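# Stack the on-edge magnet blocks flat in one pile

## Task

Take every magnet block from the row that is standing on edge and lay each one flat, piled on the others, forming a single tidy stack on the bench that contains only those blocks. Then release the blocks and move the grippers away.

## Robot and tools

Robot: two arms, left_arm and right_arm. Each has six revolute joints (waist, shoulder, elbow, wrist pitch, wrist yaw, wrist roll) and a parallel two-finger gripper. The fingers point along the gripper's +z axis and close along its y axis. Arm bases in the scene frame: left_arm at (+0.022, +0.253, 0) m, right_arm at (+0.027, -0.354, 0) m, both facing roughly along +x.

Scene frame: origin on the table top between the arms, +z up, +x out across the table, left_arm on the +y side. The names left and right are labels only and do not match image sides.

Tools:
- execute_actions(actions, pictures). actions is an empty list (just report the state) or a list holding one item. An item with "rows" is a motion; an item with only "steps" is a wait of up to 300 control steps (1/30 s each), counted from the previous result, with thinking time included. A motion has 1 to 15 rows and "steps" up to 15 (default 15); each row lasts one step and the final row repeats to fill the remaining steps. pictures (true/false) decides whether camera images come back; by default they do. A rejected call sends nothing.
- zoom_image(camera, region): enlarges part of the latest image from "cam_left_wrist" or "cam_right_wrist" (each 504x504). region is [x0, y0, x1, y1] in pixels, top-left is (0,0), at most 504 by 504.
- read_manual(section): returns only licence texts; it does not move anything.
- finished_scene(scene): ends the current scene by its number and reports whether the goal was met. It is final.

Row layout: one row covers both arms, 14 numbers, each in [-1, 1]: left_arm waist, shoulder, elbow, wrist pitch, wrist yaw, wrist roll, opening, then the same seven for right_arm. Send all 14 even if one arm should stay still.

Joint numbers are offsets, not poses. They are measured from the joint angles in the most recent result that printed them (before any such result, and for later calls within one reply, from the angles at the start of the action). They are not cumulative from row to row. Scale: 1.0 equals 1.202 rad for the waist, 1.258 shoulder, 1.238 elbow, 2.073 wrist pitch, 2.022 wrist yaw and 2.022 wrist roll. Joint ranges (rad): waist -2.618 to 3.054, shoulder 0.000 to 3.142, elbow 0.000 to 3.142, wrist pitch -1.571 to 1.571, wrist yaw -1.571 to 1.571, wrist roll -2.094 to 2.094. A target more than 0.036 rad beyond a range end gets the call refused; the true end may sit up to 0.036 rad either way, and targets past it are clipped, reported as "joint sent to its limit" (possibly about an earlier action). No such line does not prove more travel is available.

Opening is absolute, not an offset: +1 fully open, -1 closed. Away from the extremes the fingers go to where grip_measured equals the command. To hold something, command about 0.03 below grip_measured for a firm grip, less for a gentle one. Finger force tops out around 50 to 62 N per pad; very thin parts get less grip.

Motion limits: each joint's target may lead its measured angle by at most 0.202 rad (waist), 0.258 (shoulder), 0.238 (elbow), 0.573 (wrist pitch), 0.522 (wrist yaw and roll) per step, and if the targets would shift the gripper over 70 mm from where it is, all are scaled back. Big moves thus need several actions. Arms sag under all-zero offsets; to hold a posture, send offsets that return to the wanted angles in the first call of a reply and zeros after, correcting further if a joint still lags. Zeros are not a wait. Between calls the arms keep heading for the last target until they nearly stop or a step is HELD.

Result lines: the state line gives each gripper's end_effector_position (m) and end_effector_quat_wxyz in the scene frame; this point lies between the finger pads about 1 cm behind the tips and may be off, more so at long reach. Joint positions and Joint velocities list each arm's six joints (rad, rad/s) then the pad gap (m, m/s; 0.094 m is fully open). grip_measured is the opening on the command scale, possibly off by about 1 mm. "joint command not followed" means a clearance check altered or blocked joint targets on some steps; the rest of the row still ran. HELD marks steps where your row was not (fully) sent. MOTOR HOT appears from 75 °C; at 90 °C an arm halts for 10 s, and at 100 °C it goes limp and falls (OVER-TEMPERATURE FAULT). Holding loads heats motors, even while you think, so avoid lingering under load.

Cameras: cam_left_wrist and cam_right_wrist are fisheye wrist cameras; calibration (K, distortion, T_world_to_cam) is given per camera and may be slightly off, and updated numbers appear in results when they change.

Avoid: dropping or knocking anything off the table (that fails the task), slamming, hard pushes, and letting the arms collide or press on each other. Occasional external tugs on held parts or nudges to loose objects can happen. Finish by opening the grippers and lifting clear, then call finished_scene. Quick, smooth, low-effort motion is preferred.

Each tool is called after ">>>" as name([rows], argument=value, ...), one row to a line, values as JSON.

## Session

>>> execute_actions(actions=[])

Scene clock: 0.00 s of 6200.00 s.
left_arm: end_effector_position=(+0.3135, +0.0668, +0.1563) grip_measured=+1.000 end_effector_quat_wxyz=(+0.050, +0.708, +0.704, +0.019) | right_arm: end_effector_position=(+0.4977, -0.4447, +0.3233) grip_measured=+1.000 end_effector_quat_wxyz=(+0.712, +0.612, +0.319, -0.131)
Joint positions: left_arm=[-0.584  1.758  1.619 -1.326 -0.017  0.997  0.094] | right_arm=[0.107 1.959 1.415 0.939 1.447 0.515 0.094]
Joint velocities: left_arm=[-0.002 -0.002  0.002  0.022  0.007  0.022  0.   ] | right_arm=[ 0.007 -0.017  0.002 -0.066  0.037  0.051  0.   ]

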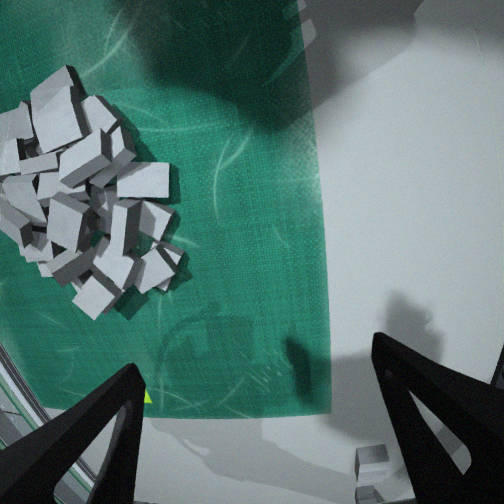

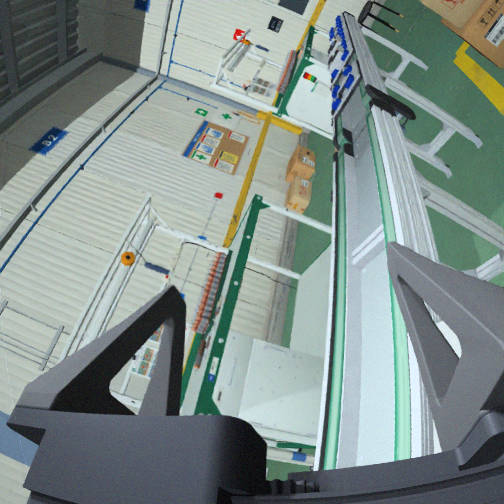

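>>> execute_actions([
  {"rows":[[1.0,-0.364,-0.096,-0.036,0.008,-0.493,1,0.4,-0.9,-0.45,-0.6,-0.715,-0.255,1]]},
], pictures=false)

>>> execute_actions([
  {"steps":50},
])

Scene clock: 10.83 s of 6200.00 s.
left_arm: end_effector_position=(+0.2856, +0.3338, +0.2583) grip_measured=+1.000 end_effector_quat_wxyz=(+0.207, -0.094, +0.973, +0.043) | right_arm: end_effector_position=(+0.3880, -0.1794, +0.2611) grip_measured=+1.000 end_effector_quat_wxyz=(+0.586, -0.097, +0.804, +0.015)
Joint positions: left_arm=[ 0.286  1.292  1.512 -1.365 -0.004  0.1    0.094] | right_arm=[ 0.577  1.214  0.877 -0.022  0.481  0.079  0.094]
Joint velocities: left_arm=[ 2.044  0.105 -0.022  0.007 -0.081 -0.623  0.   ] | right_arm=[ 0.222 -2.093 -0.437 -2.059 -2.777 -0.418  0.   ]
Steps of this call (steps 1 to 90: nothing new was sent; then 7.33 s passed at rest; steps 91 to 105: all 15 steps of this action). Readings (joint positions):
91: left_arm=[-0.572 1.743 1.604 -1.317 -0.010 0.948] | right_arm=[0.116 1.937 1.391 0.897 1.401 0.474]
92: left_arm=[-0.545 1.711 1.572 -1.313 -0.002 0.879] | right_arm=[0.134 1.891 1.333 0.820 1.333 0.414]
94: left_arm=[-0.452 1.628 1.528 -1.333 -0.001 0.744] | right_arm=[0.204 1.791 1.229 0.688 1.215 0.323]
98: left_arm=[-0.229 1.435 1.513 -1.343 -0.003 0.453] | right_arm=[0.373 1.599 1.059 0.462 0.993 0.210]
105: the state above

Scene clock: 12.50 s of 6200.00 s.
left_arm: end_effector_position=(+0.2405, +0.4151, +0.2532) grip_measured=+1.000 end_effector_quat_wxyz=(+0.185, -0.300, +0.934, +0.067) | right_arm: end_effector_position=(+0.2834, -0.1553, +0.3225) grip_measured=+1.000 end_effector_quat_wxyz=(+0.582, -0.249, +0.748, +0.199)
Joint positions: left_arm=[ 0.621  1.3    1.509 -1.383 -0.013  0.006  0.094] | right_arm=[ 0.584  0.825  0.867 -0.288  0.011  0.011  0.094]
Joint velocities: left_arm=[ 0.032  0.012  0.007 -0.066 -0.007  0.007  0.   ] | right_arm=[-0.002 -0.007  0.002 -0.051 -0.037 -0.066  0.   ]
Steps of this call (steps 1 to 45: the robot went on to your last target; steps 46 to 50: nothing new was sent). Readings (joint positions):
1: left_arm=[0.358 1.295 1.511 -1.365 -0.003 0.081] | right_arm=[0.582 1.139 0.866 -0.084 0.390 0.065]
2: left_arm=[0.431 1.297 1.510 -1.365 -0.003 0.066] | right_arm=[0.584 1.062 0.860 -0.133 0.311 0.053]
4: left_arm=[0.561 1.300 1.509 -1.365 -0.008 0.043] | right_arm=[0.584 0.913 0.860 -0.192 0.200 0.038]
8: left_arm=[0.621 1.300 1.509 -1.375 -0.014 0.020] | right_arm=[0.584 0.799 0.867 -0.204 0.089 0.022]
50: the state above
All arms were judged still, so your last target was given up. Only a new action makes them travel on or press farther. Fingers that are still opening or closing keep moving.
camera_calibration (this result's frames):
cam_left_wrist: T_world_to_cam=[[0.45769, -0.887699, -0.0501041, 0.272958], [-0.884913, -0.460275, 0.0712467, 0.431127], [-0.0863073, 0.0117288, -0.9962, 0.371316], [0, 0, 0, 1]] pos_world=[0.288626, 0.436387, 0.352865]
cam_right_wrist: T_world_to_cam=[[0.554148, -0.775736, -0.301917, -0.166421], [-0.753116, -0.312715, -0.578814, 0.365986], [0.354593, 0.548127, -0.75751, 0.352934], [0, 0, 0, 1]] pos_world=[0.242704, -0.208102, 0.428944]

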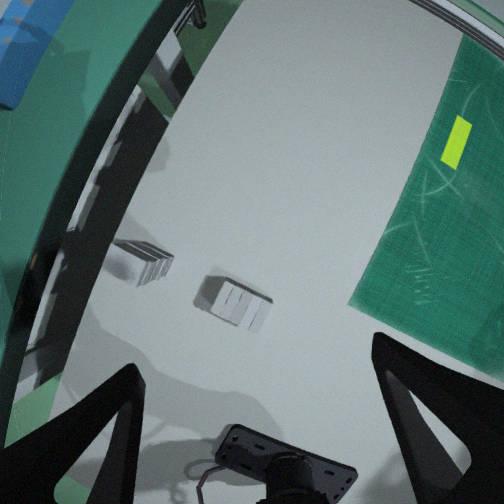

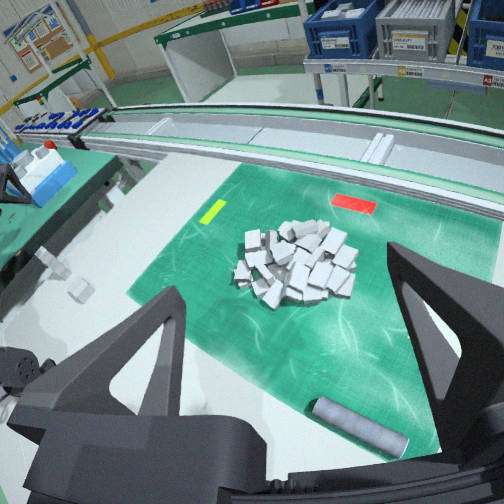

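>>> zoom_image(camera="cam_left_wrist", region=[90, 220, 290, 350])

>>> zoom_image(camera="cam_right_wrist", region=[20, 230, 120, 320])

Region (90, 220, 290, 350) of cam_left_wrist's 504x504 image, scaled by 2.520, with more detail than that image has; it fills the top 328 rows of this view, and the rest is white.

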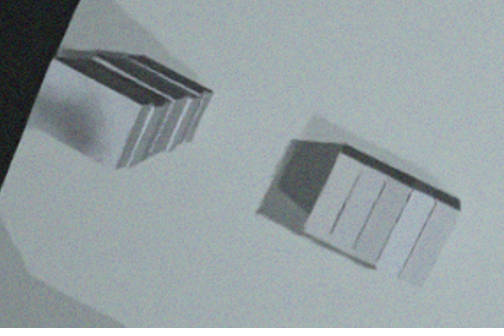

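Region (20, 230, 120, 320) of cam_right_wrist's 504x504 image, scaled by 5.040, with more detail than that image has; it fills the top 454 rows of this view, and the rest is white.

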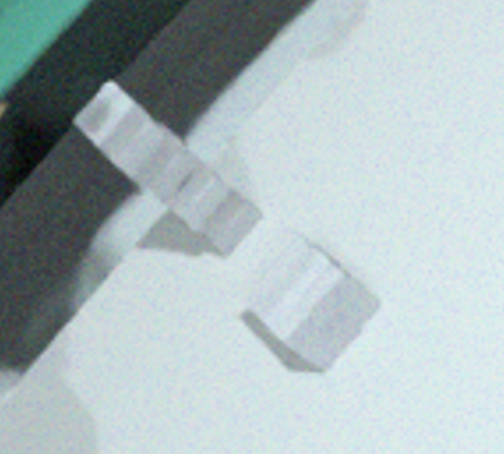

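>>> execute_actions([
  {"rows":[[-0.04,0,-0.02,0.01,-0.05,-0.06,1,0.03,0,0,0.02,0,0,1],[-0.08,0,-0.04,0.02,-0.11,-0.13,1,0.06,0,0,0.04,0,0,1],[-0.12,0,-0.07,0.03,-0.16,-0.19,1,0.09,0,0,0.06,0,0,1],[-0.16,0,-0.1,0.05,-0.21,-0.26,1,0.12,0,0,0.08,0,0,1],[-0.2,0,-0.13,0.07,-0.26,-0.32,1,0.15,0,0,0.1,0,0,1],[-0.25,0,-0.16,0.08,-0.32,-0.38,1,0.18,0,0,0.12,0,0,1],[-0.29,0,-0.19,0.1,-0.37,-0.45,1,0.21,0,0,0.14,0,0,1],[-0.33,0,-0.22,0.12,-0.42,-0.51,1,0.24,0,0,0.15,0,0,1],[-0.37,0,-0.26,0.14,-0.48,-0.58,1,0.27,0,0,0.15,0,0,1],[-0.412,0,-0.3,0.16,-0.529,-0.641,1,0.3,0,0,0.15,0,0,1],[-0.412,0,-0.35,0.18,-0.529,-0.641,1,0.33,0,0,0.15,0,0,1],[-0.412,0,-0.4,0.21,-0.529,-0.641,1,0.36,0,0,0.15,0,0,1],[-0.412,0,-0.45,0.24,-0.529,-0.641,1,0.38,0,0,0.15,0,0,1],[-0.412,0,-0.5,0.26,-0.529,-0.641,1,0.38,0,0,0.15,0,0,1],[-0.412,0.018,-0.84,0.442,-0.529,-0.641,1,0.38,0,0,0.15,0,0,1]]},
], pictures=false)

>>> execute_actions([
  {"steps":40},
])

Scene clock: 73.33 s of 6200.00 s.
left_arm: end_effector_position=(+0.2462, +0.4275, +0.1721) grip_measured=+1.000 end_effector_quat_wxyz=(+0.310, -0.559, +0.690, +0.339) | right_arm: end_effector_position=(+0.1772, -0.0582, +0.3910) grip_measured=+1.000 end_effector_quat_wxyz=(+0.612, -0.358, +0.596, +0.377)
Joint positions: left_arm=[ 0.126  1.3    0.941 -0.951 -0.929 -1.1    0.094] | right_arm=[ 1.024  0.825  0.867 -0.009  0.008  0.011  0.094]
Joint velocities: left_arm=[ 0.007 -0.002 -2.347  3.333 -1.077 -1.267  0.   ] | right_arm=[ 0.33  -0.012 -0.017  0.066 -0.022  0.007  0.   ]
Steps of this call (steps 1 to 90: nothing new was sent; then 57.33 s passed at rest; steps 91 to 105: all 15 steps of this action). Readings (joint positions):
91: left_arm=[0.615 1.300 1.507 -1.382 -0.026 -0.009] | right_arm=[0.587 0.825 0.867 -0.285 0.012 0.011]
92: left_arm=[0.595 1.300 1.501 -1.378 -0.061 -0.048] | right_arm=[0.600 0.825 0.867 -0.278 0.014 0.011]
94: left_arm=[0.519 1.300 1.462 -1.353 -0.168 -0.179] | right_arm=[0.654 0.825 0.867 -0.242 0.016 0.011]
98: left_arm=[0.316 1.300 1.311 -1.264 -0.472 -0.547] | right_arm=[0.801 0.825 0.867 -0.123 0.015 0.011]
105: the state above

Scene clock: 74.67 s of 6200.00 s.
left_arm: end_effector_position=(+0.1925, +0.4326, +0.0701) grip_measured=+1.000 end_effector_quat_wxyz=(-0.349, +0.599, -0.619, -0.369) | right_arm: end_effector_position=(+0.1744, -0.0571, +0.3966) grip_measured=+1.000 end_effector_quat_wxyz=(+0.616, -0.357, +0.587, +0.384)
Joint positions: left_arm=[ 0.126  1.328  0.452 -0.482 -1.052 -1.283  0.094] | right_arm=[1.033 0.825 0.867 0.013 0.008 0.011 0.094]
Joint velocities: left_arm=[ 0.022  0.017  0.012 -0.051 -0.007 -0.037  0.   ] | right_arm=[-0.012  0.002  0.002  0.007 -0.022  0.051  0.   ]
Steps of this call (steps 1 to 40: the robot went on to your last target). Readings (joint positions):
1: left_arm=[0.126 1.302 0.862 -0.847 -0.957 -1.137] | right_arm=[1.031 0.825 0.867 -0.004 0.008 0.011]
2: left_arm=[0.126 1.308 0.783 -0.762 -0.976 -1.167] | right_arm=[1.033 0.825 0.867 -0.000 0.008 0.011]
4: left_arm=[0.126 1.317 0.622 -0.644 -1.002 -1.209] | right_arm=[1.033 0.825 0.867 0.005 0.008 0.011]
8: left_arm=[0.126 1.328 0.453 -0.590 -1.016 -1.252] | right_arm=[1.033 0.825 0.867 0.010 0.008 0.011]
40: the state above
camera_calibration (this result's frames):
cam_left_wrist: T_world_to_cam=[[0.982054, -0.104028, -0.157314, -0.13118], [-0.174783, -0.815376, -0.551917, 0.470325], [-0.0708555, 0.569508, -0.818926, -0.0721545], [0, 0, 0, 1]] pos_world=[0.205918, 0.410938, 0.179855]
cam_right_wrist: T_world_to_cam=[[0.877573, -0.373932, -0.300067, -0.0417106], [-0.449673, -0.424846, -0.785684, 0.380249], [0.16631, 0.824428, -0.540981, 0.35664], [0, 0, 0, 1]] pos_world=[0.148279, -0.148074, 0.479175]

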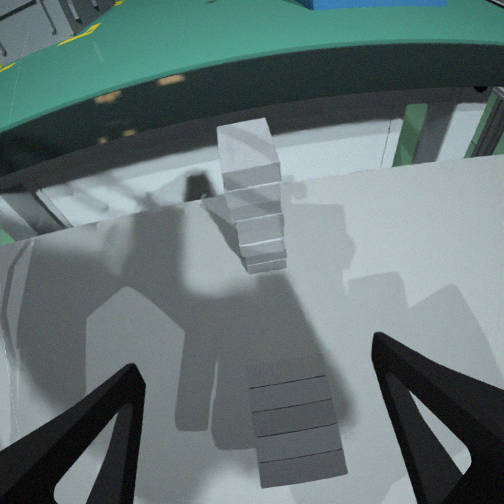

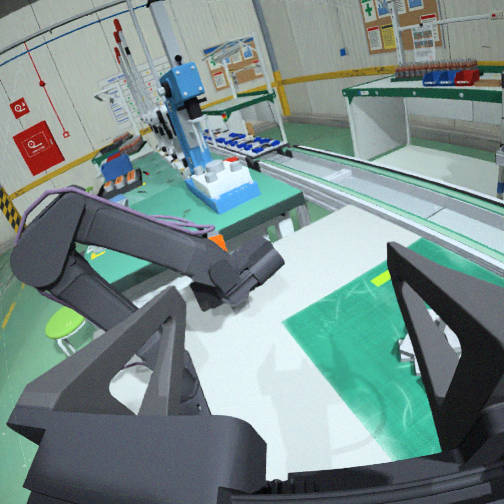

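>>> execute_actions([
  {"rows":[[-0.006,0.015,-0.005,0.02,-0.02,-0.013,1,0,0,0,0,0,0,1],[-0.006,0.03,-0.01,0.04,-0.031,-0.013,1,0,0,0,0,0,0,1],[-0.006,0.045,-0.015,0.055,-0.031,-0.013,1,0,0,0,0,0,0,1],[-0.006,0.06,-0.02,0.07,-0.031,-0.013,1,0,0,0,0,0,0,1],[-0.006,0.075,-0.025,0.085,-0.031,-0.013,1,0,0,0,0,0,0,1],[-0.006,0.09,-0.03,0.1,-0.031,-0.013,1,0,0,0,0,0,0,1],[-0.006,0.105,-0.035,0.115,-0.031,-0.013,1,0,0,0,0,0,0,1],[-0.006,0.12,-0.04,0.13,-0.031,-0.013,1,0,0,0,0,0,0,1],[-0.006,0.135,-0.045,0.14,-0.031,-0.013,1,0,0,0,0,0,0,1],[-0.006,0.15,-0.05,0.15,-0.031,-0.013,1,0,0,0,0,0,0,1],[-0.006,0.162,-0.055,0.16,-0.031,-0.013,1,0,0,0,0,0,0,1],[-0.006,0.172,-0.058,0.166,-0.031,-0.013,1,0,0,0,0,0,0,1],[-0.006,0.179,-0.061,0.166,-0.031,-0.013,1,0,0,0,0,0,0,1]]},
], pictures=false)

>>> execute_actions([
  {"steps":15},
])

Scene clock: 91.57 s of 6200.00 s.
left_arm: end_effector_position=(+0.1994, +0.4362, +0.0333) grip_measured=+1.000 end_effector_quat_wxyz=(-0.362, +0.602, -0.605, -0.375) | right_arm: end_effector_position=(+0.1744, -0.0571, +0.3966) grip_measured=+1.000 end_effector_quat_wxyz=(+0.616, -0.357, +0.587, +0.384)
Joint positions: left_arm=[ 0.126  1.54   0.39  -0.2   -1.083 -1.302  0.094] | right_arm=[1.033 0.825 0.867 0.013 0.008 0.011 0.094]
Joint velocities: left_arm=[-0.012  0.125 -0.076  0.3   -0.037 -0.066  0.   ] | right_arm=[ 0.007 -0.012 -0.007 -0.022 -0.081  0.007  0.   ]
Steps of this call (steps 1 to 15: the robot went on to your last target; steps 16 to 90: nothing new was sent; then 13.40 s passed at rest; steps 91 to 105: all 15 steps of this action). Readings (joint positions):
91: left_arm=[0.126 1.328 0.452 -0.479 -1.054 -1.286] | right_arm=[1.033 0.825 0.867 0.013 0.008 0.011]
92: left_arm=[0.126 1.331 0.452 -0.471 -1.059 -1.289] | right_arm=[1.033 0.825 0.867 0.013 0.008 0.011]
94: left_arm=[0.126 1.353 0.452 -0.435 -1.071 -1.294] | right_arm=[1.033 0.825 0.867 0.013 0.008 0.011]
98: left_arm=[0.126 1.430 0.430 -0.335 -1.081 -1.299] | right_arm=[1.033 0.825 0.867 0.013 0.008 0.011]
105: the state above

Scene clock: 92.07 s of 6200.00 s.
left_arm: end_effector_position=(+0.2053, +0.4371, +0.0343) grip_measured=+1.000 end_effector_quat_wxyz=(-0.376, +0.609, -0.596, -0.364) | right_arm: end_effector_position=(+0.1744, -0.0571, +0.3966) grip_measured=+1.000 end_effector_quat_wxyz=(+0.616, -0.357, +0.587, +0.384)
Joint positions: left_arm=[ 0.126  1.543  0.387 -0.153 -1.085 -1.303  0.094] | right_arm=[1.033 0.825 0.867 0.013 0.008 0.011 0.094]
Joint velocities: left_arm=[ 0.012 -0.007  0.017  0.037  0.022  0.022  0.   ] | right_arm=[ 0.002 -0.012 -0.022 -0.037  0.007 -0.022  0.   ]
Steps of this call (steps 1 to 15: the robot went on to your last target). Readings (joint positions):
1: left_arm=[0.126 1.543 0.388 -0.193 -1.083 -1.302] | right_arm=[1.033 0.825 0.867 0.013 0.008 0.011]
2: left_arm=[0.126 1.543 0.387 -0.186 -1.083 -1.302] | right_arm=[1.033 0.825 0.867 0.013 0.008 0.011]
4: left_arm=[0.126 1.543 0.387 -0.173 -1.083 -1.302] | right_arm=[1.033 0.825 0.867 0.013 0.008 0.011]
8: left_arm=[0.126 1.543 0.387 -0.160 -1.084 -1.302] | right_arm=[1.033 0.825 0.867 0.013 0.008 0.011]
15: the state above
camera_calibration (this result's frames):
cam_left_wrist: T_world_to_cam=[[0.991659, -0.0824849, -0.0990428, -0.162268], [-0.125338, -0.796317, -0.591751, 0.439364], [-0.0300589, 0.599229, -0.800013, -0.125102], [0, 0, 0, 1]] pos_world=[0.212224, 0.411453, 0.14384]
cam_right_wrist: T_world_to_cam=[[0.877573, -0.373932, -0.300067, -0.0417106], [-0.449673, -0.424846, -0.785684, 0.380249], [0.16631, 0.824428, -0.540981, 0.35664], [0, 0, 0, 1]] pos_world=[0.148279, -0.148074, 0.479175]

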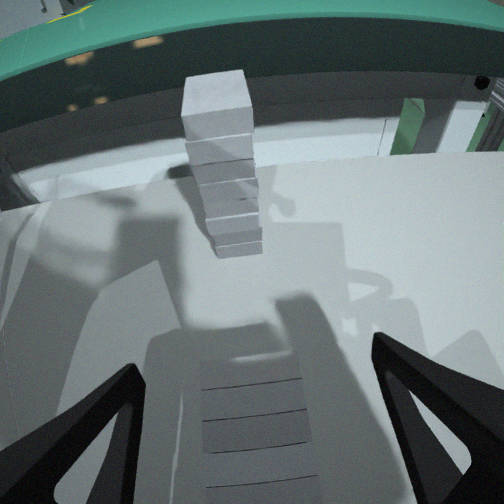

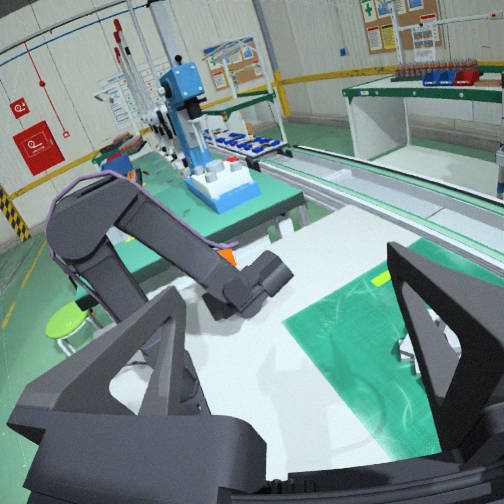

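>>> execute_actions([
  {"rows":[[-0.013,0.012,-0.01,0.015,-0.015,0.01,0.9,0,0,0,0,0,0,1],[-0.013,0.02,-0.014,0.025,-0.015,0.01,0.8,0,0,0,0,0,0,1],[-0.013,0.028,-0.018,0.035,-0.015,0.01,0.7,0,0,0,0,0,0,1],[-0.013,0.036,-0.022,0.045,-0.015,0.01,0.6,0,0,0,0,0,0,1],[-0.013,0.044,-0.026,0.052,-0.015,0.01,0.5,0,0,0,0,0,0,1],[-0.013,0.052,-0.03,0.058,-0.015,0.01,0.4,0,0,0,0,0,0,1],[-0.013,0.06,-0.034,0.058,-0.015,0.01,0.3,0,0,0,0,0,0,1],[-0.013,0.066,-0.036,0.058,-0.015,0.01,0.2,0,0,0,0,0,0,1],[-0.013,0.072,-0.038,0.058,-0.015,0.01,0.15,0,0,0,0,0,0,1]]},
], pictures=false)

>>> execute_actions([
  {"steps":12},
])

>>> zoom_image(camera="cam_left_wrist", region=[130, 290, 390, 504])

Scene clock: 112.30 s of 6200.00 s.
left_arm: end_effector_position=(+0.2013, +0.4351, +0.0176) grip_measured=+0.151 end_effector_quat_wxyz=(-0.370, +0.599, -0.606, -0.371) | right_arm: end_effector_position=(+0.1744, -0.0571, +0.3966) grip_measured=+1.000 end_effector_quat_wxyz=(+0.616, -0.357, +0.587, +0.384)
Joint positions: left_arm=[ 0.118  1.621  0.352 -0.057 -1.087 -1.289  0.054] | right_arm=[1.033 0.825 0.867 0.013 0.008 0.011 0.094]
Joint velocities: left_arm=[ 0.012  0.012  0.002  0.066 -0.022 -0.007 -0.   ] | right_arm=[ 0.002 -0.007  0.002  0.066  0.051 -0.037  0.   ]
Steps of this call (steps 1 to 15: the robot went on to your last target; steps 16 to 90: nothing new was sent; then 16.73 s passed at rest; steps 91 to 105: all 15 steps of this action). Readings (joint positions):
91: left_arm=[0.125 1.543 0.387 -0.150 -1.085 -1.301] | right_arm=[1.033 0.825 0.867 0.013 0.008 0.011]
92: left_arm=[0.123 1.544 0.387 -0.146 -1.086 -1.298] | right_arm=[1.033 0.825 0.867 0.013 0.008 0.011]
94: left_arm=[0.119 1.554 0.386 -0.123 -1.086 -1.295] | right_arm=[1.033 0.825 0.867 0.013 0.008 0.011]
98: left_arm=[0.118 1.594 0.368 -0.075 -1.087 -1.291] | right_arm=[1.033 0.825 0.867 0.013 0.008 0.011]
105: the state above

Scene clock: 112.70 s of 6200.00 s.
left_arm: end_effector_position=(+0.2026, +0.4352, +0.0180) grip_measured=+0.151 end_effector_quat_wxyz=(-0.373, +0.600, -0.604, -0.368) | right_arm: end_effector_position=(+0.1744, -0.0571, +0.3966) grip_measured=+1.000 end_effector_quat_wxyz=(+0.616, -0.357, +0.587, +0.384)
Joint positions: left_arm=[ 0.118  1.621  0.352 -0.047 -1.087 -1.288  0.054] | right_arm=[1.033 0.825 0.867 0.013 0.008 0.011 0.094]
Joint velocities: left_arm=[ 0.007  0.012 -0.007 -0.007 -0.022  0.007 -0.   ] | right_arm=[-0.012  0.002 -0.012 -0.007 -0.022 -0.007  0.   ]
Steps of this call (steps 1 to 12: the robot went on to your last target). Readings (joint positions):
1: left_arm=[0.118 1.621 0.352 -0.054 -1.087 -1.288] | right_arm=[1.033 0.825 0.867 0.013 0.008 0.011]
2: left_arm=[0.118 1.621 0.352 -0.053 -1.087 -1.288] | right_arm=[1.033 0.825 0.867 0.013 0.008 0.011]
4: left_arm=[0.118 1.621 0.352 -0.051 -1.087 -1.288] | right_arm=[1.033 0.825 0.867 0.013 0.008 0.011]
8: left_arm=[0.118 1.621 0.352 -0.048 -1.087 -1.288] | right_arm=[1.033 0.825 0.867 0.013 0.008 0.011]
12: the state above
camera_calibration (this result's frames):
cam_left_wrist: T_world_to_cam=[[0.987994, -0.0968466, -0.120368, -0.154021], [-0.149631, -0.793768, -0.589528, 0.431608], [-0.0384505, 0.600461, -0.798729, -0.135982], [0, 0, 0, 1]] pos_world=[0.211525, 0.409332, 0.127293]
cam_right_wrist: T_world_to_cam=[[0.877573, -0.373932, -0.300067, -0.0417106], [-0.449673, -0.424846, -0.785684, 0.380249], [0.16631, 0.824428, -0.540981, 0.35664], [0, 0, 0, 1]] pos_world=[0.148279, -0.148074, 0.479175]

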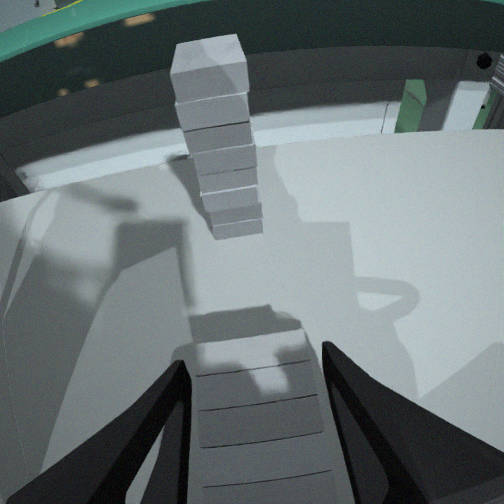

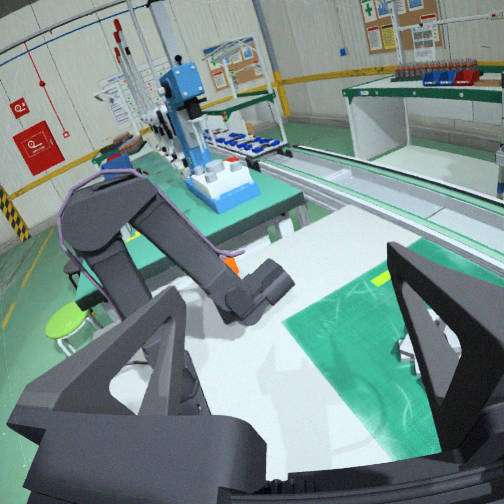

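Region (130, 290, 390, 504) of cam_left_wrist's 504x504 image, scaled by 1.938, with more detail than that image has; it fills the top 415 rows of this view, and the rest is white.

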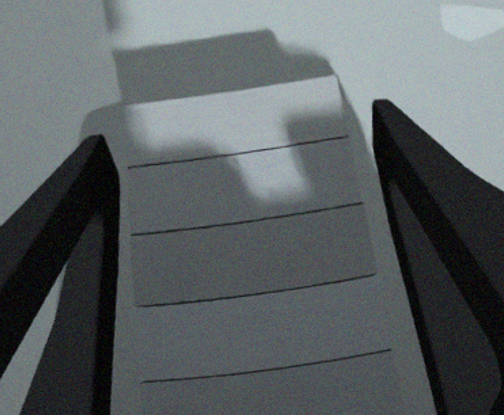

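>>> execute_actions([
  {"rows":[[0,0,0,0,-0.013,0,0.1,0,0,0,0,0,0,1],[0,0,0,0,-0.013,0,0.05,0,0,0,0,0,0,1],[0,0,0,0,-0.013,0,0.0,0,0,0,0,0,0,1],[0,0,0,0,-0.013,0,-0.04,0,0,0,0,0,0,1],[0,0,0,0,-0.013,0,-0.07,0,0,0,0,0,0,1],[0,0,0,0,-0.013,0,-0.09,0,0,0,0,0,0,1],[0,0,0,0,-0.013,0,-0.11,0,0,0,0,0,0,1],[0,0,0,0,-0.013,0,-0.13,0,0,0,0,0,0,1],[0,0,0,0,-0.013,0,-0.15,0,0,0,0,0,0,1],[0,0,0,0,-0.013,0,-0.17,0,0,0,0,0,0,1],[0,0,0,0,-0.013,0,-0.19,0,0,0,0,0,0,1],[0,0,0,0,-0.013,0,-0.21,0,0,0,0,0,0,1]]},
])

Scene clock: 117.07 s of 6200.00 s.
left_arm: end_effector_position=(+0.2027, +0.4352, +0.0180) grip_measured=-0.149 end_effector_quat_wxyz=(-0.373, +0.600, -0.604, -0.368) | right_arm: end_effector_position=(+0.1744, -0.0571, +0.3966) grip_measured=+1.000 end_effector_quat_wxyz=(+0.616, -0.357, +0.587, +0.384)
Joint positions: left_arm=[ 0.118  1.621  0.352 -0.047 -1.087 -1.288  0.04 ] | right_arm=[1.033 0.825 0.867 0.013 0.008 0.011 0.094]
Joint velocities: left_arm=[ 0.012  0.002 -0.017 -0.037 -0.066  0.066 -0.   ] | right_arm=[-0.012 -0.007  0.007  0.037 -0.066 -0.037  0.   ]
Steps of this call (steps 1 to 15: the robot went on to your last target; steps 16 to 90: nothing new was sent; then 0.87 s passed at rest; steps 91 to 105: all 15 steps of this action). Readings (joint positions):
91: left_arm=[0.118 1.621 0.352 -0.047 -1.087 -1.288] | right_arm=[1.033 0.825 0.867 0.013 0.008 0.011]
92: left_arm=[0.118 1.621 0.352 -0.047 -1.087 -1.288] | right_arm=[1.033 0.825 0.867 0.013 0.008 0.011]
94: left_arm=[0.118 1.621 0.352 -0.047 -1.087 -1.288] | right_arm=[1.033 0.825 0.867 0.013 0.008 0.011]
98: left_arm=[0.118 1.621 0.352 -0.047 -1.087 -1.288] | right_arm=[1.033 0.825 0.867 0.013 0.008 0.011]
105: the state above
camera_calibration (this result's frames):
cam_left_wrist: T_world_to_cam=[[0.988085, -0.0968354, -0.119629, -0.154164], [-0.149184, -0.793713, -0.589715, 0.431542], [-0.0378457, 0.600536, -0.798702, -0.136118], [0, 0, 0, 1]] pos_world=[0.211555, 0.409336, 0.127326]
cam_right_wrist: T_world_to_cam=[[0.877573, -0.373932, -0.300067, -0.0417106], [-0.449673, -0.424846, -0.785684, 0.380249], [0.16631, 0.824428, -0.540981, 0.35664], [0, 0, 0, 1]] pos_world=[0.148279, -0.148074, 0.479175]

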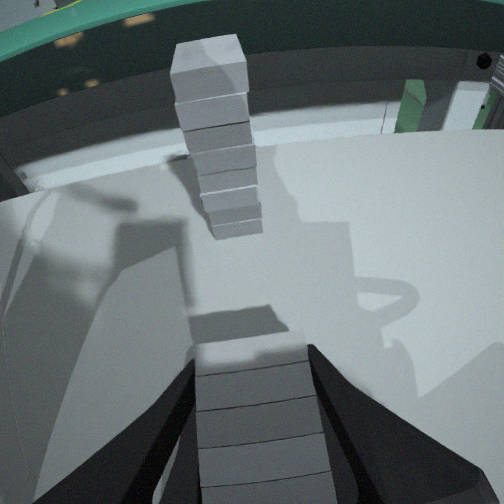

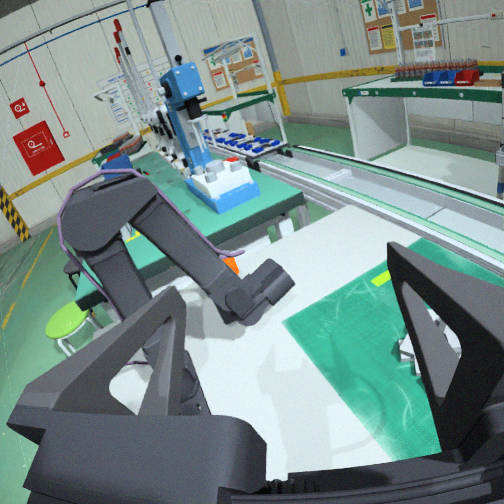

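>>> execute_actions([
  {"rows":[[0,-0.01,0.008,-0.005,-0.016,0,-0.21,0,0,0,0,0,0,1],[0,-0.016,0.011,-0.01,-0.019,0,-0.21,0,0,0,0,0,0,1],[0,-0.022,0.014,-0.015,-0.022,0,-0.21,0,0,0,0,0,0,1],[0,-0.028,0.017,-0.02,-0.025,0,-0.21,0,0,0,0,0,0,1],[0,-0.034,0.019,-0.025,-0.025,0,-0.21,0,0,0,0,0,0,1],[0,-0.04,0.022,-0.03,-0.025,0,-0.21,0,0,0,0,0,0,1],[0,-0.046,0.024,-0.035,-0.025,0,-0.21,0,0,0,0,0,0,1],[0,-0.052,0.027,-0.04,-0.025,0,-0.21,0,0,0,0,0,0,1],[0,-0.058,0.029,-0.045,-0.025,0,-0.21,0,0,0,0,0,0,1],[0,-0.064,0.032,-0.048,-0.025,0,-0.21,0,0,0,0,0,0,1]]},
], pictures=false)

>>> execute_actions([
  {"steps":12},
])

Scene clock: 124.43 s of 6200.00 s.
left_arm: end_effector_position=(+0.2006, +0.4346, +0.0253) grip_measured=-0.149 end_effector_quat_wxyz=(-0.368, +0.599, -0.608, -0.370) | right_arm: end_effector_position=(+0.1744, -0.0571, +0.3966) grip_measured=+1.000 end_effector_quat_wxyz=(+0.616, -0.357, +0.587, +0.384)
Joint positions: left_arm=[ 0.118  1.571  0.363 -0.121 -1.082 -1.288  0.04 ] | right_arm=[1.033 0.825 0.867 0.013 0.008 0.011 0.094]
Joint velocities: left_arm=[ 0.012 -0.007  0.007 -0.037  0.066  0.066  0.001] | right_arm=[-0.002 -0.002  0.007  0.007 -0.11  -0.037  0.   ]
Steps of this call (steps 1 to 15: the robot went on to your last target; steps 16 to 90: nothing new was sent; then 3.87 s passed at rest; steps 91 to 105: all 15 steps of this action). Readings (joint positions):
91: left_arm=[0.118 1.621 0.352 -0.047 -1.087 -1.288] | right_arm=[1.033 0.825 0.867 0.013 0.008 0.011]
92: left_arm=[0.118 1.621 0.352 -0.047 -1.087 -1.288] | right_arm=[1.033 0.825 0.867 0.013 0.008 0.011]
94: left_arm=[0.118 1.621 0.352 -0.048 -1.087 -1.288] | right_arm=[1.033 0.825 0.867 0.013 0.008 0.011]
98: left_arm=[0.118 1.602 0.352 -0.075 -1.083 -1.288] | right_arm=[1.033 0.825 0.867 0.013 0.008 0.011]
105: the state above

Scene clock: 124.83 s of 6200.00 s.
left_arm: end_effector_position=(+0.1998, +0.4345, +0.0251) grip_measured=-0.149 end_effector_quat_wxyz=(-0.366, +0.598, -0.609, -0.371) | right_arm: end_effector_position=(+0.1744, -0.0571, +0.3966) grip_measured=+1.000 end_effector_quat_wxyz=(+0.616, -0.357, +0.587, +0.384)
Joint positions: left_arm=[ 0.118  1.571  0.363 -0.126 -1.082 -1.288  0.04 ] | right_arm=[1.033 0.825 0.867 0.013 0.008 0.011 0.094]
Joint velocities: left_arm=[ 0.007 -0.002  0.007 -0.051 -0.037 -0.007 -0.001] | right_arm=[ 0.017 -0.007  0.032 -0.007 -0.007  0.037  0.   ]
Steps of this call (steps 1 to 12: the robot went on to your last target). Readings (joint positions):
1: left_arm=[0.118 1.571 0.363 -0.123 -1.082 -1.288] | right_arm=[1.033 0.825 0.867 0.013 0.008 0.011]
2: left_arm=[0.118 1.571 0.363 -0.125 -1.082 -1.288] | right_arm=[1.033 0.825 0.867 0.013 0.008 0.011]
4: left_arm=[0.118 1.571 0.363 -0.126 -1.082 -1.288] | right_arm=[1.033 0.825 0.867 0.013 0.008 0.011]
8: left_arm=[0.118 1.571 0.363 -0.126 -1.082 -1.288] | right_arm=[1.033 0.825 0.867 0.013 0.008 0.011]
12: the state above
camera_calibration (this result's frames):
cam_left_wrist: T_world_to_cam=[[0.985613, -0.0989373, -0.137037, -0.148662], [-0.160884, -0.797684, -0.581219, 0.438562], [-0.0518079, 0.594904, -0.802125, -0.124727], [0, 0, 0, 1]] pos_world=[0.210619, 0.409326, 0.134482]
cam_right_wrist: T_world_to_cam=[[0.877573, -0.373932, -0.300067, -0.0417106], [-0.449673, -0.424846, -0.785684, 0.380249], [0.16631, 0.824428, -0.540981, 0.35664], [0, 0, 0, 1]] pos_world=[0.148279, -0.148074, 0.479175]

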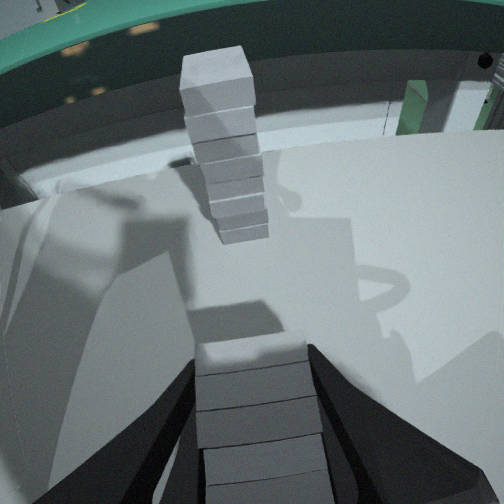

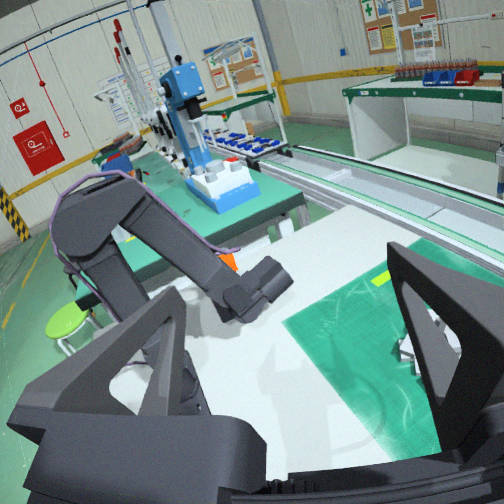

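>>> execute_actions([
  {"rows":[[0,-0.028,0.028,-0.008,-0.03,0,-0.21,0,0,0,0,0,0,1],[0,-0.036,0.031,-0.015,-0.03,0,-0.21,0,0,0,0,0,0,1],[0,-0.044,0.033,-0.022,-0.03,0,-0.21,0,0,0,0,0,0,1],[0,-0.052,0.036,-0.029,-0.03,0,-0.21,0,0,0,0,0,0,1],[0,-0.06,0.039,-0.036,-0.03,0,-0.21,0,0,0,0,0,0,1],[0,-0.068,0.041,-0.043,-0.03,0,-0.21,0,0,0,0,0,0,1],[0,-0.076,0.044,-0.05,-0.03,0,-0.21,0,0,0,0,0,0,1],[0,-0.084,0.047,-0.057,-0.03,0,-0.21,0,0,0,0,0,0,1],[0,-0.092,0.049,-0.064,-0.03,0,-0.21,0,0,0,0,0,0,1],[0,-0.1,0.052,-0.071,-0.03,0,-0.21,0,0,0,0,0,0,1],[0,-0.108,0.055,-0.078,-0.03,0,-0.21,0,0,0,0,0,0,1],[0,-0.116,0.057,-0.084,-0.03,0,-0.21,0,0,0,0,0,0,1],[0,-0.124,0.06,-0.09,-0.03,0,-0.21,0,0,0,0,0,0,1],[0,-0.131,0.063,-0.094,-0.03,0,-0.21,0,0,0,0,0,0,1],[0,-0.137,0.065,-0.096,-0.03,0,-0.21,0,0,0,0,0,0,1]]},
], pictures=false)

>>> execute_actions([
  {"steps":10},
])

Scene clock: 138.43 s of 6200.00 s.
left_arm: end_effector_position=(+0.2037, +0.4349, +0.0513) grip_measured=-0.149 end_effector_quat_wxyz=(-0.375, +0.602, -0.603, -0.364) | right_arm: end_effector_position=(+0.1744, -0.0571, +0.3966) grip_measured=+1.000 end_effector_quat_wxyz=(+0.616, -0.357, +0.587, +0.384)
Joint positions: left_arm=[ 0.118  1.445  0.407 -0.27  -1.082 -1.288  0.04 ] | right_arm=[1.033 0.825 0.867 0.013 0.008 0.011 0.094]
Joint velocities: left_arm=[ 0.007 -0.252  0.085 -0.359 -0.051  0.022  0.   ] | right_arm=[ 0.007  0.012 -0.002 -0.051 -0.037 -0.022  0.   ]
Steps of this call (steps 1 to 15: the robot went on to your last target; steps 16 to 90: nothing new was sent; then 10.10 s passed at rest; steps 91 to 105: all 15 steps of this action). Readings (joint positions):
91: left_arm=[0.118 1.571 0.363 -0.126 -1.082 -1.288] | right_arm=[1.033 0.825 0.867 0.013 0.008 0.011]
92: left_arm=[0.118 1.570 0.364 -0.129 -1.082 -1.288] | right_arm=[1.033 0.825 0.867 0.013 0.008 0.011]
94: left_arm=[0.118 1.558 0.369 -0.144 -1.082 -1.288] | right_arm=[1.033 0.825 0.867 0.013 0.008 0.011]
98: left_arm=[0.118 1.516 0.383 -0.186 -1.082 -1.288] | right_arm=[1.033 0.825 0.867 0.013 0.008 0.011]
105: the state above

Scene clock: 138.77 s of 6200.00 s.
left_arm: end_effector_position=(+0.2009, +0.4346, +0.0541) grip_measured=-0.149 end_effector_quat_wxyz=(-0.369, +0.599, -0.607, -0.369) | right_arm: end_effector_position=(+0.1744, -0.0571, +0.3966) grip_measured=+1.000 end_effector_quat_wxyz=(+0.616, -0.357, +0.587, +0.384)
Joint positions: left_arm=[ 0.118  1.429  0.413 -0.31  -1.082 -1.288  0.04 ] | right_arm=[1.033 0.825 0.867 0.013 0.008 0.011 0.094]
Joint velocities: left_arm=[-0.002  0.007 -0.022 -0.081 -0.037  0.066  0.001] | right_arm=[ 0.027  0.007  0.012  0.007  0.007 -0.007  0.   ]
Steps of this call (steps 1 to 10: the robot went on to your last target). Readings (joint positions):
1: left_arm=[0.118 1.437 0.409 -0.279 -1.082 -1.288] | right_arm=[1.033 0.825 0.867 0.013 0.008 0.011]
2: left_arm=[0.118 1.432 0.411 -0.286 -1.082 -1.288] | right_arm=[1.033 0.825 0.867 0.013 0.008 0.011]
4: left_arm=[0.118 1.429 0.413 -0.294 -1.082 -1.288] | right_arm=[1.033 0.825 0.867 0.013 0.008 0.011]
8: left_arm=[0.118 1.429 0.413 -0.307 -1.082 -1.288] | right_arm=[1.033 0.825 0.867 0.013 0.008 0.011]
10: the state above
camera_calibration (this result's frames):
cam_left_wrist: T_world_to_cam=[[0.986866, -0.0987831, -0.127817, -0.146566], [-0.155371, -0.797006, -0.583645, 0.454411], [-0.0442164, 0.595838, -0.801887, -0.103454], [0, 0, 0, 1]] pos_world=[0.210669, 0.409332, 0.163523]
cam_right_wrist: T_world_to_cam=[[0.877573, -0.373932, -0.300067, -0.0417106], [-0.449673, -0.424846, -0.785684, 0.380249], [0.16631, 0.824428, -0.540981, 0.35664], [0, 0, 0, 1]] pos_world=[0.148279, -0.148074, 0.479175]

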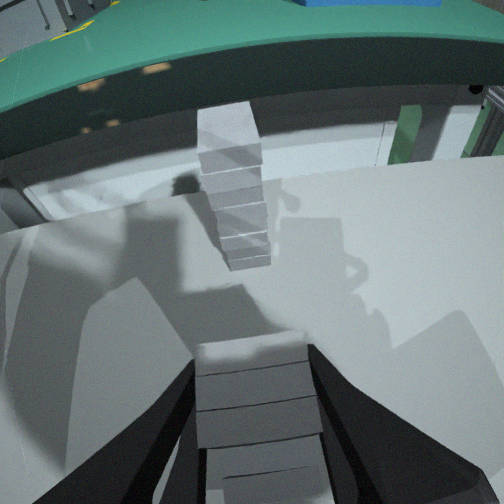

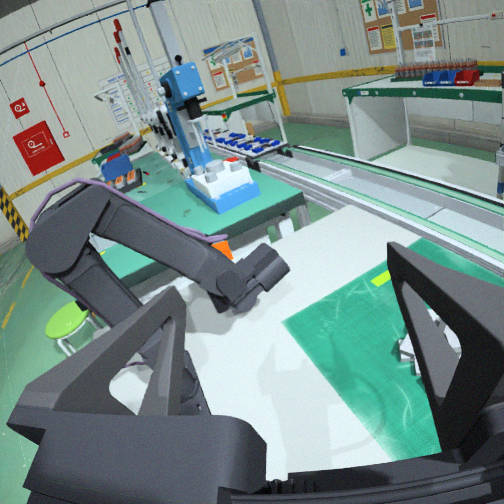

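>>> zoom_image(camera="cam_left_wrist", region=[160, 320, 380, 504])

Region (160, 320, 380, 504) of cam_left_wrist's 504x504 image, scaled by 2.291, with more detail than that image has; it fills the top 422 rows of this view, and the rest is white.

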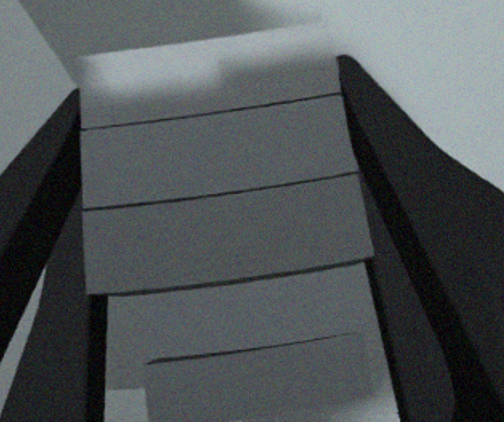

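>>> execute_actions([
  {"rows":[[0,-0.03,0.035,-0.02,-0.025,-0.005,-0.21,0,0,0,0,0,0,1],[0,-0.038,0.05,-0.04,-0.02,-0.01,-0.21,0,0,0,0,0,0,1],[-0.01,-0.048,0.067,-0.065,-0.01,-0.02,-0.21,0,0,0,0,0,0,1],[-0.025,-0.058,0.085,-0.09,0,-0.03,-0.21,0,0,0,0,0,0,1],[-0.04,-0.068,0.103,-0.115,0.01,-0.04,-0.21,0,0,0,0,0,0,1],[-0.055,-0.078,0.121,-0.14,0.02,-0.05,-0.21,0,0,0,0,0,0,1],[-0.07,-0.088,0.139,-0.165,0.035,-0.06,-0.21,0,0,0,0,0,0,1],[-0.085,-0.098,0.157,-0.19,0.05,-0.07,-0.21,0,0,0,0,0,0,1],[-0.1,-0.108,0.175,-0.215,0.07,-0.08,-0.21,0,0,0,0,0,0,1],[-0.115,-0.118,0.193,-0.24,0.09,-0.09,-0.21,0,0,0,0,0,0,1],[-0.13,-0.128,0.211,-0.265,0.11,-0.1,-0.21,0,0,0,0,0,0,1],[-0.145,-0.138,0.229,-0.29,0.13,-0.11,-0.21,0,0,0,0,0,0,1],[-0.16,-0.148,0.247,-0.315,0.15,-0.12,-0.21,0,0,0,0,0,0,1],[-0.175,-0.156,0.265,-0.34,0.17,-0.13,-0.21,0,0,0,0,0,0,1],[-0.188,-0.162,0.28,-0.362,0.19,-0.143,-0.21,0,0,0,0,0,0,1]]},
], pictures=false)

>>> execute_actions([
  {"steps":12},
])

Scene clock: 153.27 s of 6200.00 s.
left_arm: end_effector_position=(+0.2419, +0.3683, +0.0971) grip_measured=-0.148 end_effector_quat_wxyz=(+0.329, -0.620, +0.675, +0.228) | right_arm: end_effector_position=(+0.1744, -0.0571, +0.3966) grip_measured=+1.000 end_effector_quat_wxyz=(+0.616, -0.357, +0.587, +0.384)
Joint positions: left_arm=[-0.073  1.273  0.696 -0.83  -0.81  -1.483  0.04 ] | right_arm=[1.033 0.825 0.867 0.013 0.008 0.011 0.094]
Joint velocities: left_arm=[-0.505 -0.3    0.603 -1.458  1.033 -0.623 -0.   ] | right_arm=[ 0.002 -0.007  0.007 -0.022 -0.022 -0.022  0.   ]
Steps of this call (steps 1 to 30: the robot went on to your last target; steps 31 to 140: nothing new was sent; then 9.33 s passed at rest; steps 141 to 155: all 15 steps of this action). Readings (joint positions):
141: left_arm=[0.124 1.409 0.437 -0.318 -1.092 -1.289] | right_arm=[1.033 0.825 0.867 0.013 0.008 0.011]
142: left_arm=[0.124 1.409 0.439 -0.326 -1.089 -1.291] | right_arm=[1.033 0.825 0.867 0.013 0.008 0.011]
144: left_arm=[0.118 1.408 0.453 -0.376 -1.074 -1.304] | right_arm=[1.033 0.825 0.867 0.013 0.008 0.011]
148: left_arm=[0.057 1.367 0.529 -0.527 -1.013 -1.356] | right_arm=[1.033 0.825 0.867 0.013 0.008 0.011]
155: the state above

Scene clock: 153.67 s of 6200.00 s.
left_arm: end_effector_position=(+0.2161, +0.3458, +0.0907) grip_measured=-0.149 end_effector_quat_wxyz=(+0.251, -0.634, +0.699, +0.213) | right_arm: end_effector_position=(+0.1744, -0.0571, +0.3966) grip_measured=+1.000 end_effector_quat_wxyz=(+0.616, -0.357, +0.587, +0.384)
Joint positions: left_arm=[-0.105  1.249  0.733 -1.031 -0.671 -1.565  0.04 ] | right_arm=[1.033 0.825 0.867 0.013 0.008 0.011 0.094]
Joint velocities: left_arm=[ 0.002 -0.002  0.012 -0.095  0.095 -0.022 -0.   ] | right_arm=[ 0.012 -0.002 -0.007  0.051  0.007  0.037  0.   ]
Steps of this call (steps 1 to 12: the robot went on to your last target). Readings (joint positions):
1: left_arm=[-0.089 1.263 0.713 -0.871 -0.778 -1.500] | right_arm=[1.033 0.825 0.867 0.013 0.008 0.011]
2: left_arm=[-0.099 1.255 0.725 -0.902 -0.753 -1.514] | right_arm=[1.033 0.825 0.867 0.013 0.008 0.011]
4: left_arm=[-0.105 1.249 0.733 -0.947 -0.719 -1.535] | right_arm=[1.033 0.825 0.867 0.013 0.008 0.011]
8: left_arm=[-0.105 1.249 0.733 -1.009 -0.684 -1.556] | right_arm=[1.033 0.825 0.867 0.013 0.008 0.011]
12: the state above
camera_calibration (this result's frames):
cam_left_wrist: T_world_to_cam=[[0.970505, -0.235105, -0.053345, -0.12176], [-0.241067, -0.948758, -0.204314, 0.443975], [-0.00257615, 0.211148, -0.977451, 0.119425], [0, 0, 0, 1]] pos_world=[0.225504, 0.367382, 0.200947]
cam_right_wrist: T_world_to_cam=[[0.877573, -0.373932, -0.300067, -0.0417106], [-0.449673, -0.424846, -0.785684, 0.380249], [0.16631, 0.824428, -0.540981, 0.35664], [0, 0, 0, 1]] pos_world=[0.148279, -0.148074, 0.479175]

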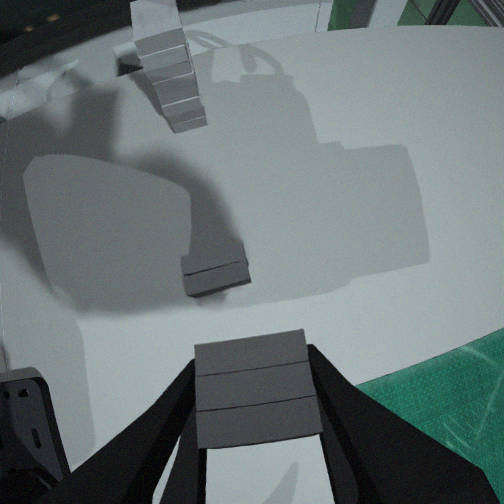

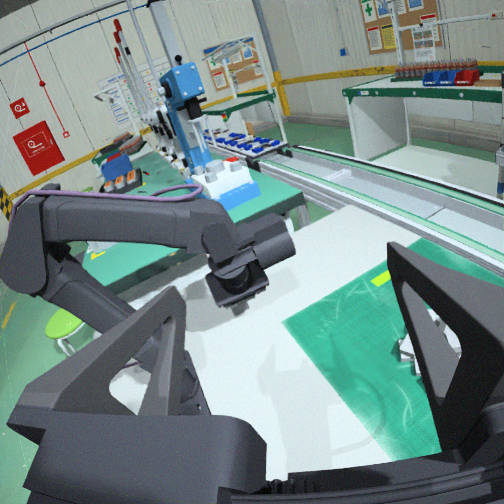

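>>> execute_actions([
  {"rows":[[0,-0.015,0.018,-0.018,0.02,-0.006,-0.21,0,0,0,0,0,0,1],[0,-0.015,0.018,-0.018,0.05,-0.006,-0.21,0,0,0,0,0,0,1],[0,-0.015,0.018,-0.018,0.09,-0.006,-0.21,0,0,0,0,0,0,1],[0,-0.015,0.018,-0.018,0.13,-0.006,-0.21,0,0,0,0,0,0,1],[0,-0.015,0.018,-0.018,0.17,-0.006,-0.21,0,0,0,0,0,0,1],[0,-0.015,0.018,-0.018,0.21,-0.006,-0.21,0,0,0,0,0,0,1],[0,-0.015,0.018,-0.018,0.25,-0.006,-0.21,0,0,0,0,0,0,1],[0,-0.015,0.018,-0.018,0.29,-0.006,-0.21,0,0,0,0,0,0,1],[0,-0.015,0.018,-0.018,0.33,-0.006,-0.21,0,0,0,0,0,0,1],[0,-0.015,0.018,-0.018,0.37,-0.006,-0.21,0,0,0,0,0,0,1],[0,-0.015,0.018,-0.018,0.41,-0.006,-0.21,0,0,0,0,0,0,1],[0,-0.015,0.018,-0.018,0.45,-0.006,-0.21,0,0,0,0,0,0,1],[0,-0.015,0.018,-0.018,0.49,-0.006,-0.21,0,0,0,0,0,0,1],[0,-0.015,0.018,-0.018,0.54,-0.006,-0.21,0,0,0,0,0,0,1],[0,-0.015,0.018,-0.018,0.583,-0.006,-0.21,0,0,0,0,0,0,1]]},
], pictures=false)

>>> execute_actions([
  {"steps":20},
])

Scene clock: 160.97 s of 6200.00 s.
left_arm: end_effector_position=(+0.1993, +0.2094, +0.0541) grip_measured=-0.149 end_effector_quat_wxyz=(-0.053, -0.669, +0.740, -0.053) | right_arm: end_effector_position=(+0.1744, -0.0571, +0.3966) grip_measured=+1.000 end_effector_quat_wxyz=(+0.616, -0.357, +0.587, +0.384)
Joint positions: left_arm=[-0.105  1.249  0.733 -1.047  0.15  -1.571  0.04 ] | right_arm=[1.033 0.825 0.867 0.013 0.008 0.011 0.094]
Joint velocities: left_arm=[ 0.002 -0.002 -0.002 -0.037  2.337  0.007 -0.001] | right_arm=[-0.012  0.007  0.012  0.022  0.007  0.007  0.   ]
Steps of this call (steps 1 to 30: the robot went on to your last target; steps 31 to 90: nothing new was sent; then 3.80 s passed at rest; steps 91 to 105: all 15 steps of this action). Readings (joint positions):
91: left_arm=[-0.105 1.249 0.733 -1.040 -0.658 -1.571] | right_arm=[1.033 0.825 0.867 0.013 0.008 0.011]
92: left_arm=[-0.105 1.249 0.733 -1.041 -0.641 -1.571] | right_arm=[1.033 0.825 0.867 0.013 0.008 0.011]
94: left_arm=[-0.105 1.249 0.733 -1.044 -0.574 -1.571] | right_arm=[1.033 0.825 0.867 0.013 0.008 0.011]
98: left_arm=[-0.105 1.249 0.733 -1.046 -0.350 -1.571] | right_arm=[1.033 0.825 0.867 0.013 0.008 0.011]
105: the state above

Scene clock: 161.63 s of 6200.00 s.
left_arm: end_effector_position=(+0.1938, +0.1566, +0.0709) grip_measured=-0.149 end_effector_quat_wxyz=(-0.168, -0.652, +0.722, -0.157) | right_arm: end_effector_position=(+0.1744, -0.0571, +0.3966) grip_measured=+1.000 end_effector_quat_wxyz=(+0.616, -0.357, +0.587, +0.384)
Joint positions: left_arm=[-0.105  1.249  0.733 -1.047  0.464 -1.571  0.04 ] | right_arm=[1.033 0.825 0.867 0.013 0.008 0.011 0.094]
Joint velocities: left_arm=[ 0.012 -0.012  0.007 -0.095 -0.066 -0.11  -0.   ] | right_arm=[ 0.012 -0.002 -0.002  0.007 -0.037 -0.037  0.   ]
Steps of this call (steps 1 to 20: the robot went on to your last target). Readings (joint positions):
1: left_arm=[-0.105 1.249 0.733 -1.047 0.222 -1.571] | right_arm=[1.033 0.825 0.867 0.013 0.008 0.011]
2: left_arm=[-0.105 1.249 0.733 -1.047 0.279 -1.571] | right_arm=[1.033 0.825 0.867 0.013 0.008 0.011]
4: left_arm=[-0.105 1.249 0.733 -1.047 0.356 -1.571] | right_arm=[1.033 0.825 0.867 0.013 0.008 0.011]
8: left_arm=[-0.105 1.249 0.733 -1.047 0.427 -1.571] | right_arm=[1.033 0.825 0.867 0.013 0.008 0.011]
20: the state above
camera_calibration (this result's frames):
cam_left_wrist: T_world_to_cam=[[0.970558, -0.220784, 0.0962884, -0.158444], [-0.209133, -0.574093, 0.791631, 0.119593], [-0.119501, -0.788461, -0.603364, 0.292645], [0, 0, 0, 1]] pos_world=[0.213761, 0.264415, 0.0971544]
cam_right_wrist: T_world_to_cam=[[0.877573, -0.373932, -0.300067, -0.0417106], [-0.449673, -0.424846, -0.785684, 0.380249], [0.16631, 0.824428, -0.540981, 0.35664], [0, 0, 0, 1]] pos_world=[0.148279, -0.148074, 0.479175]

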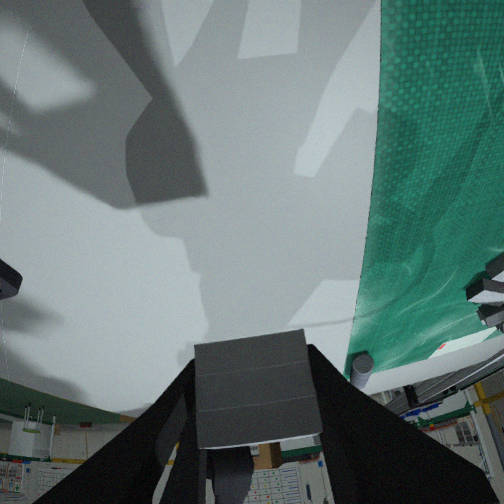

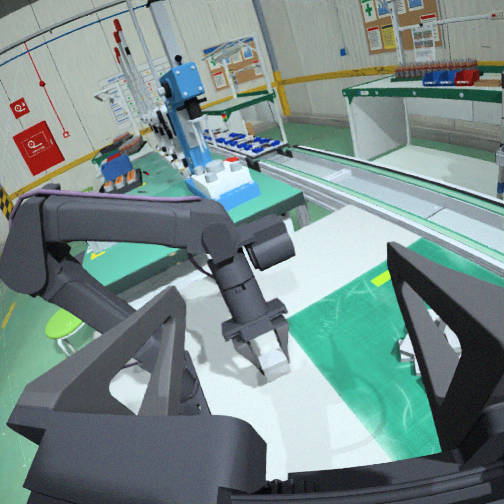

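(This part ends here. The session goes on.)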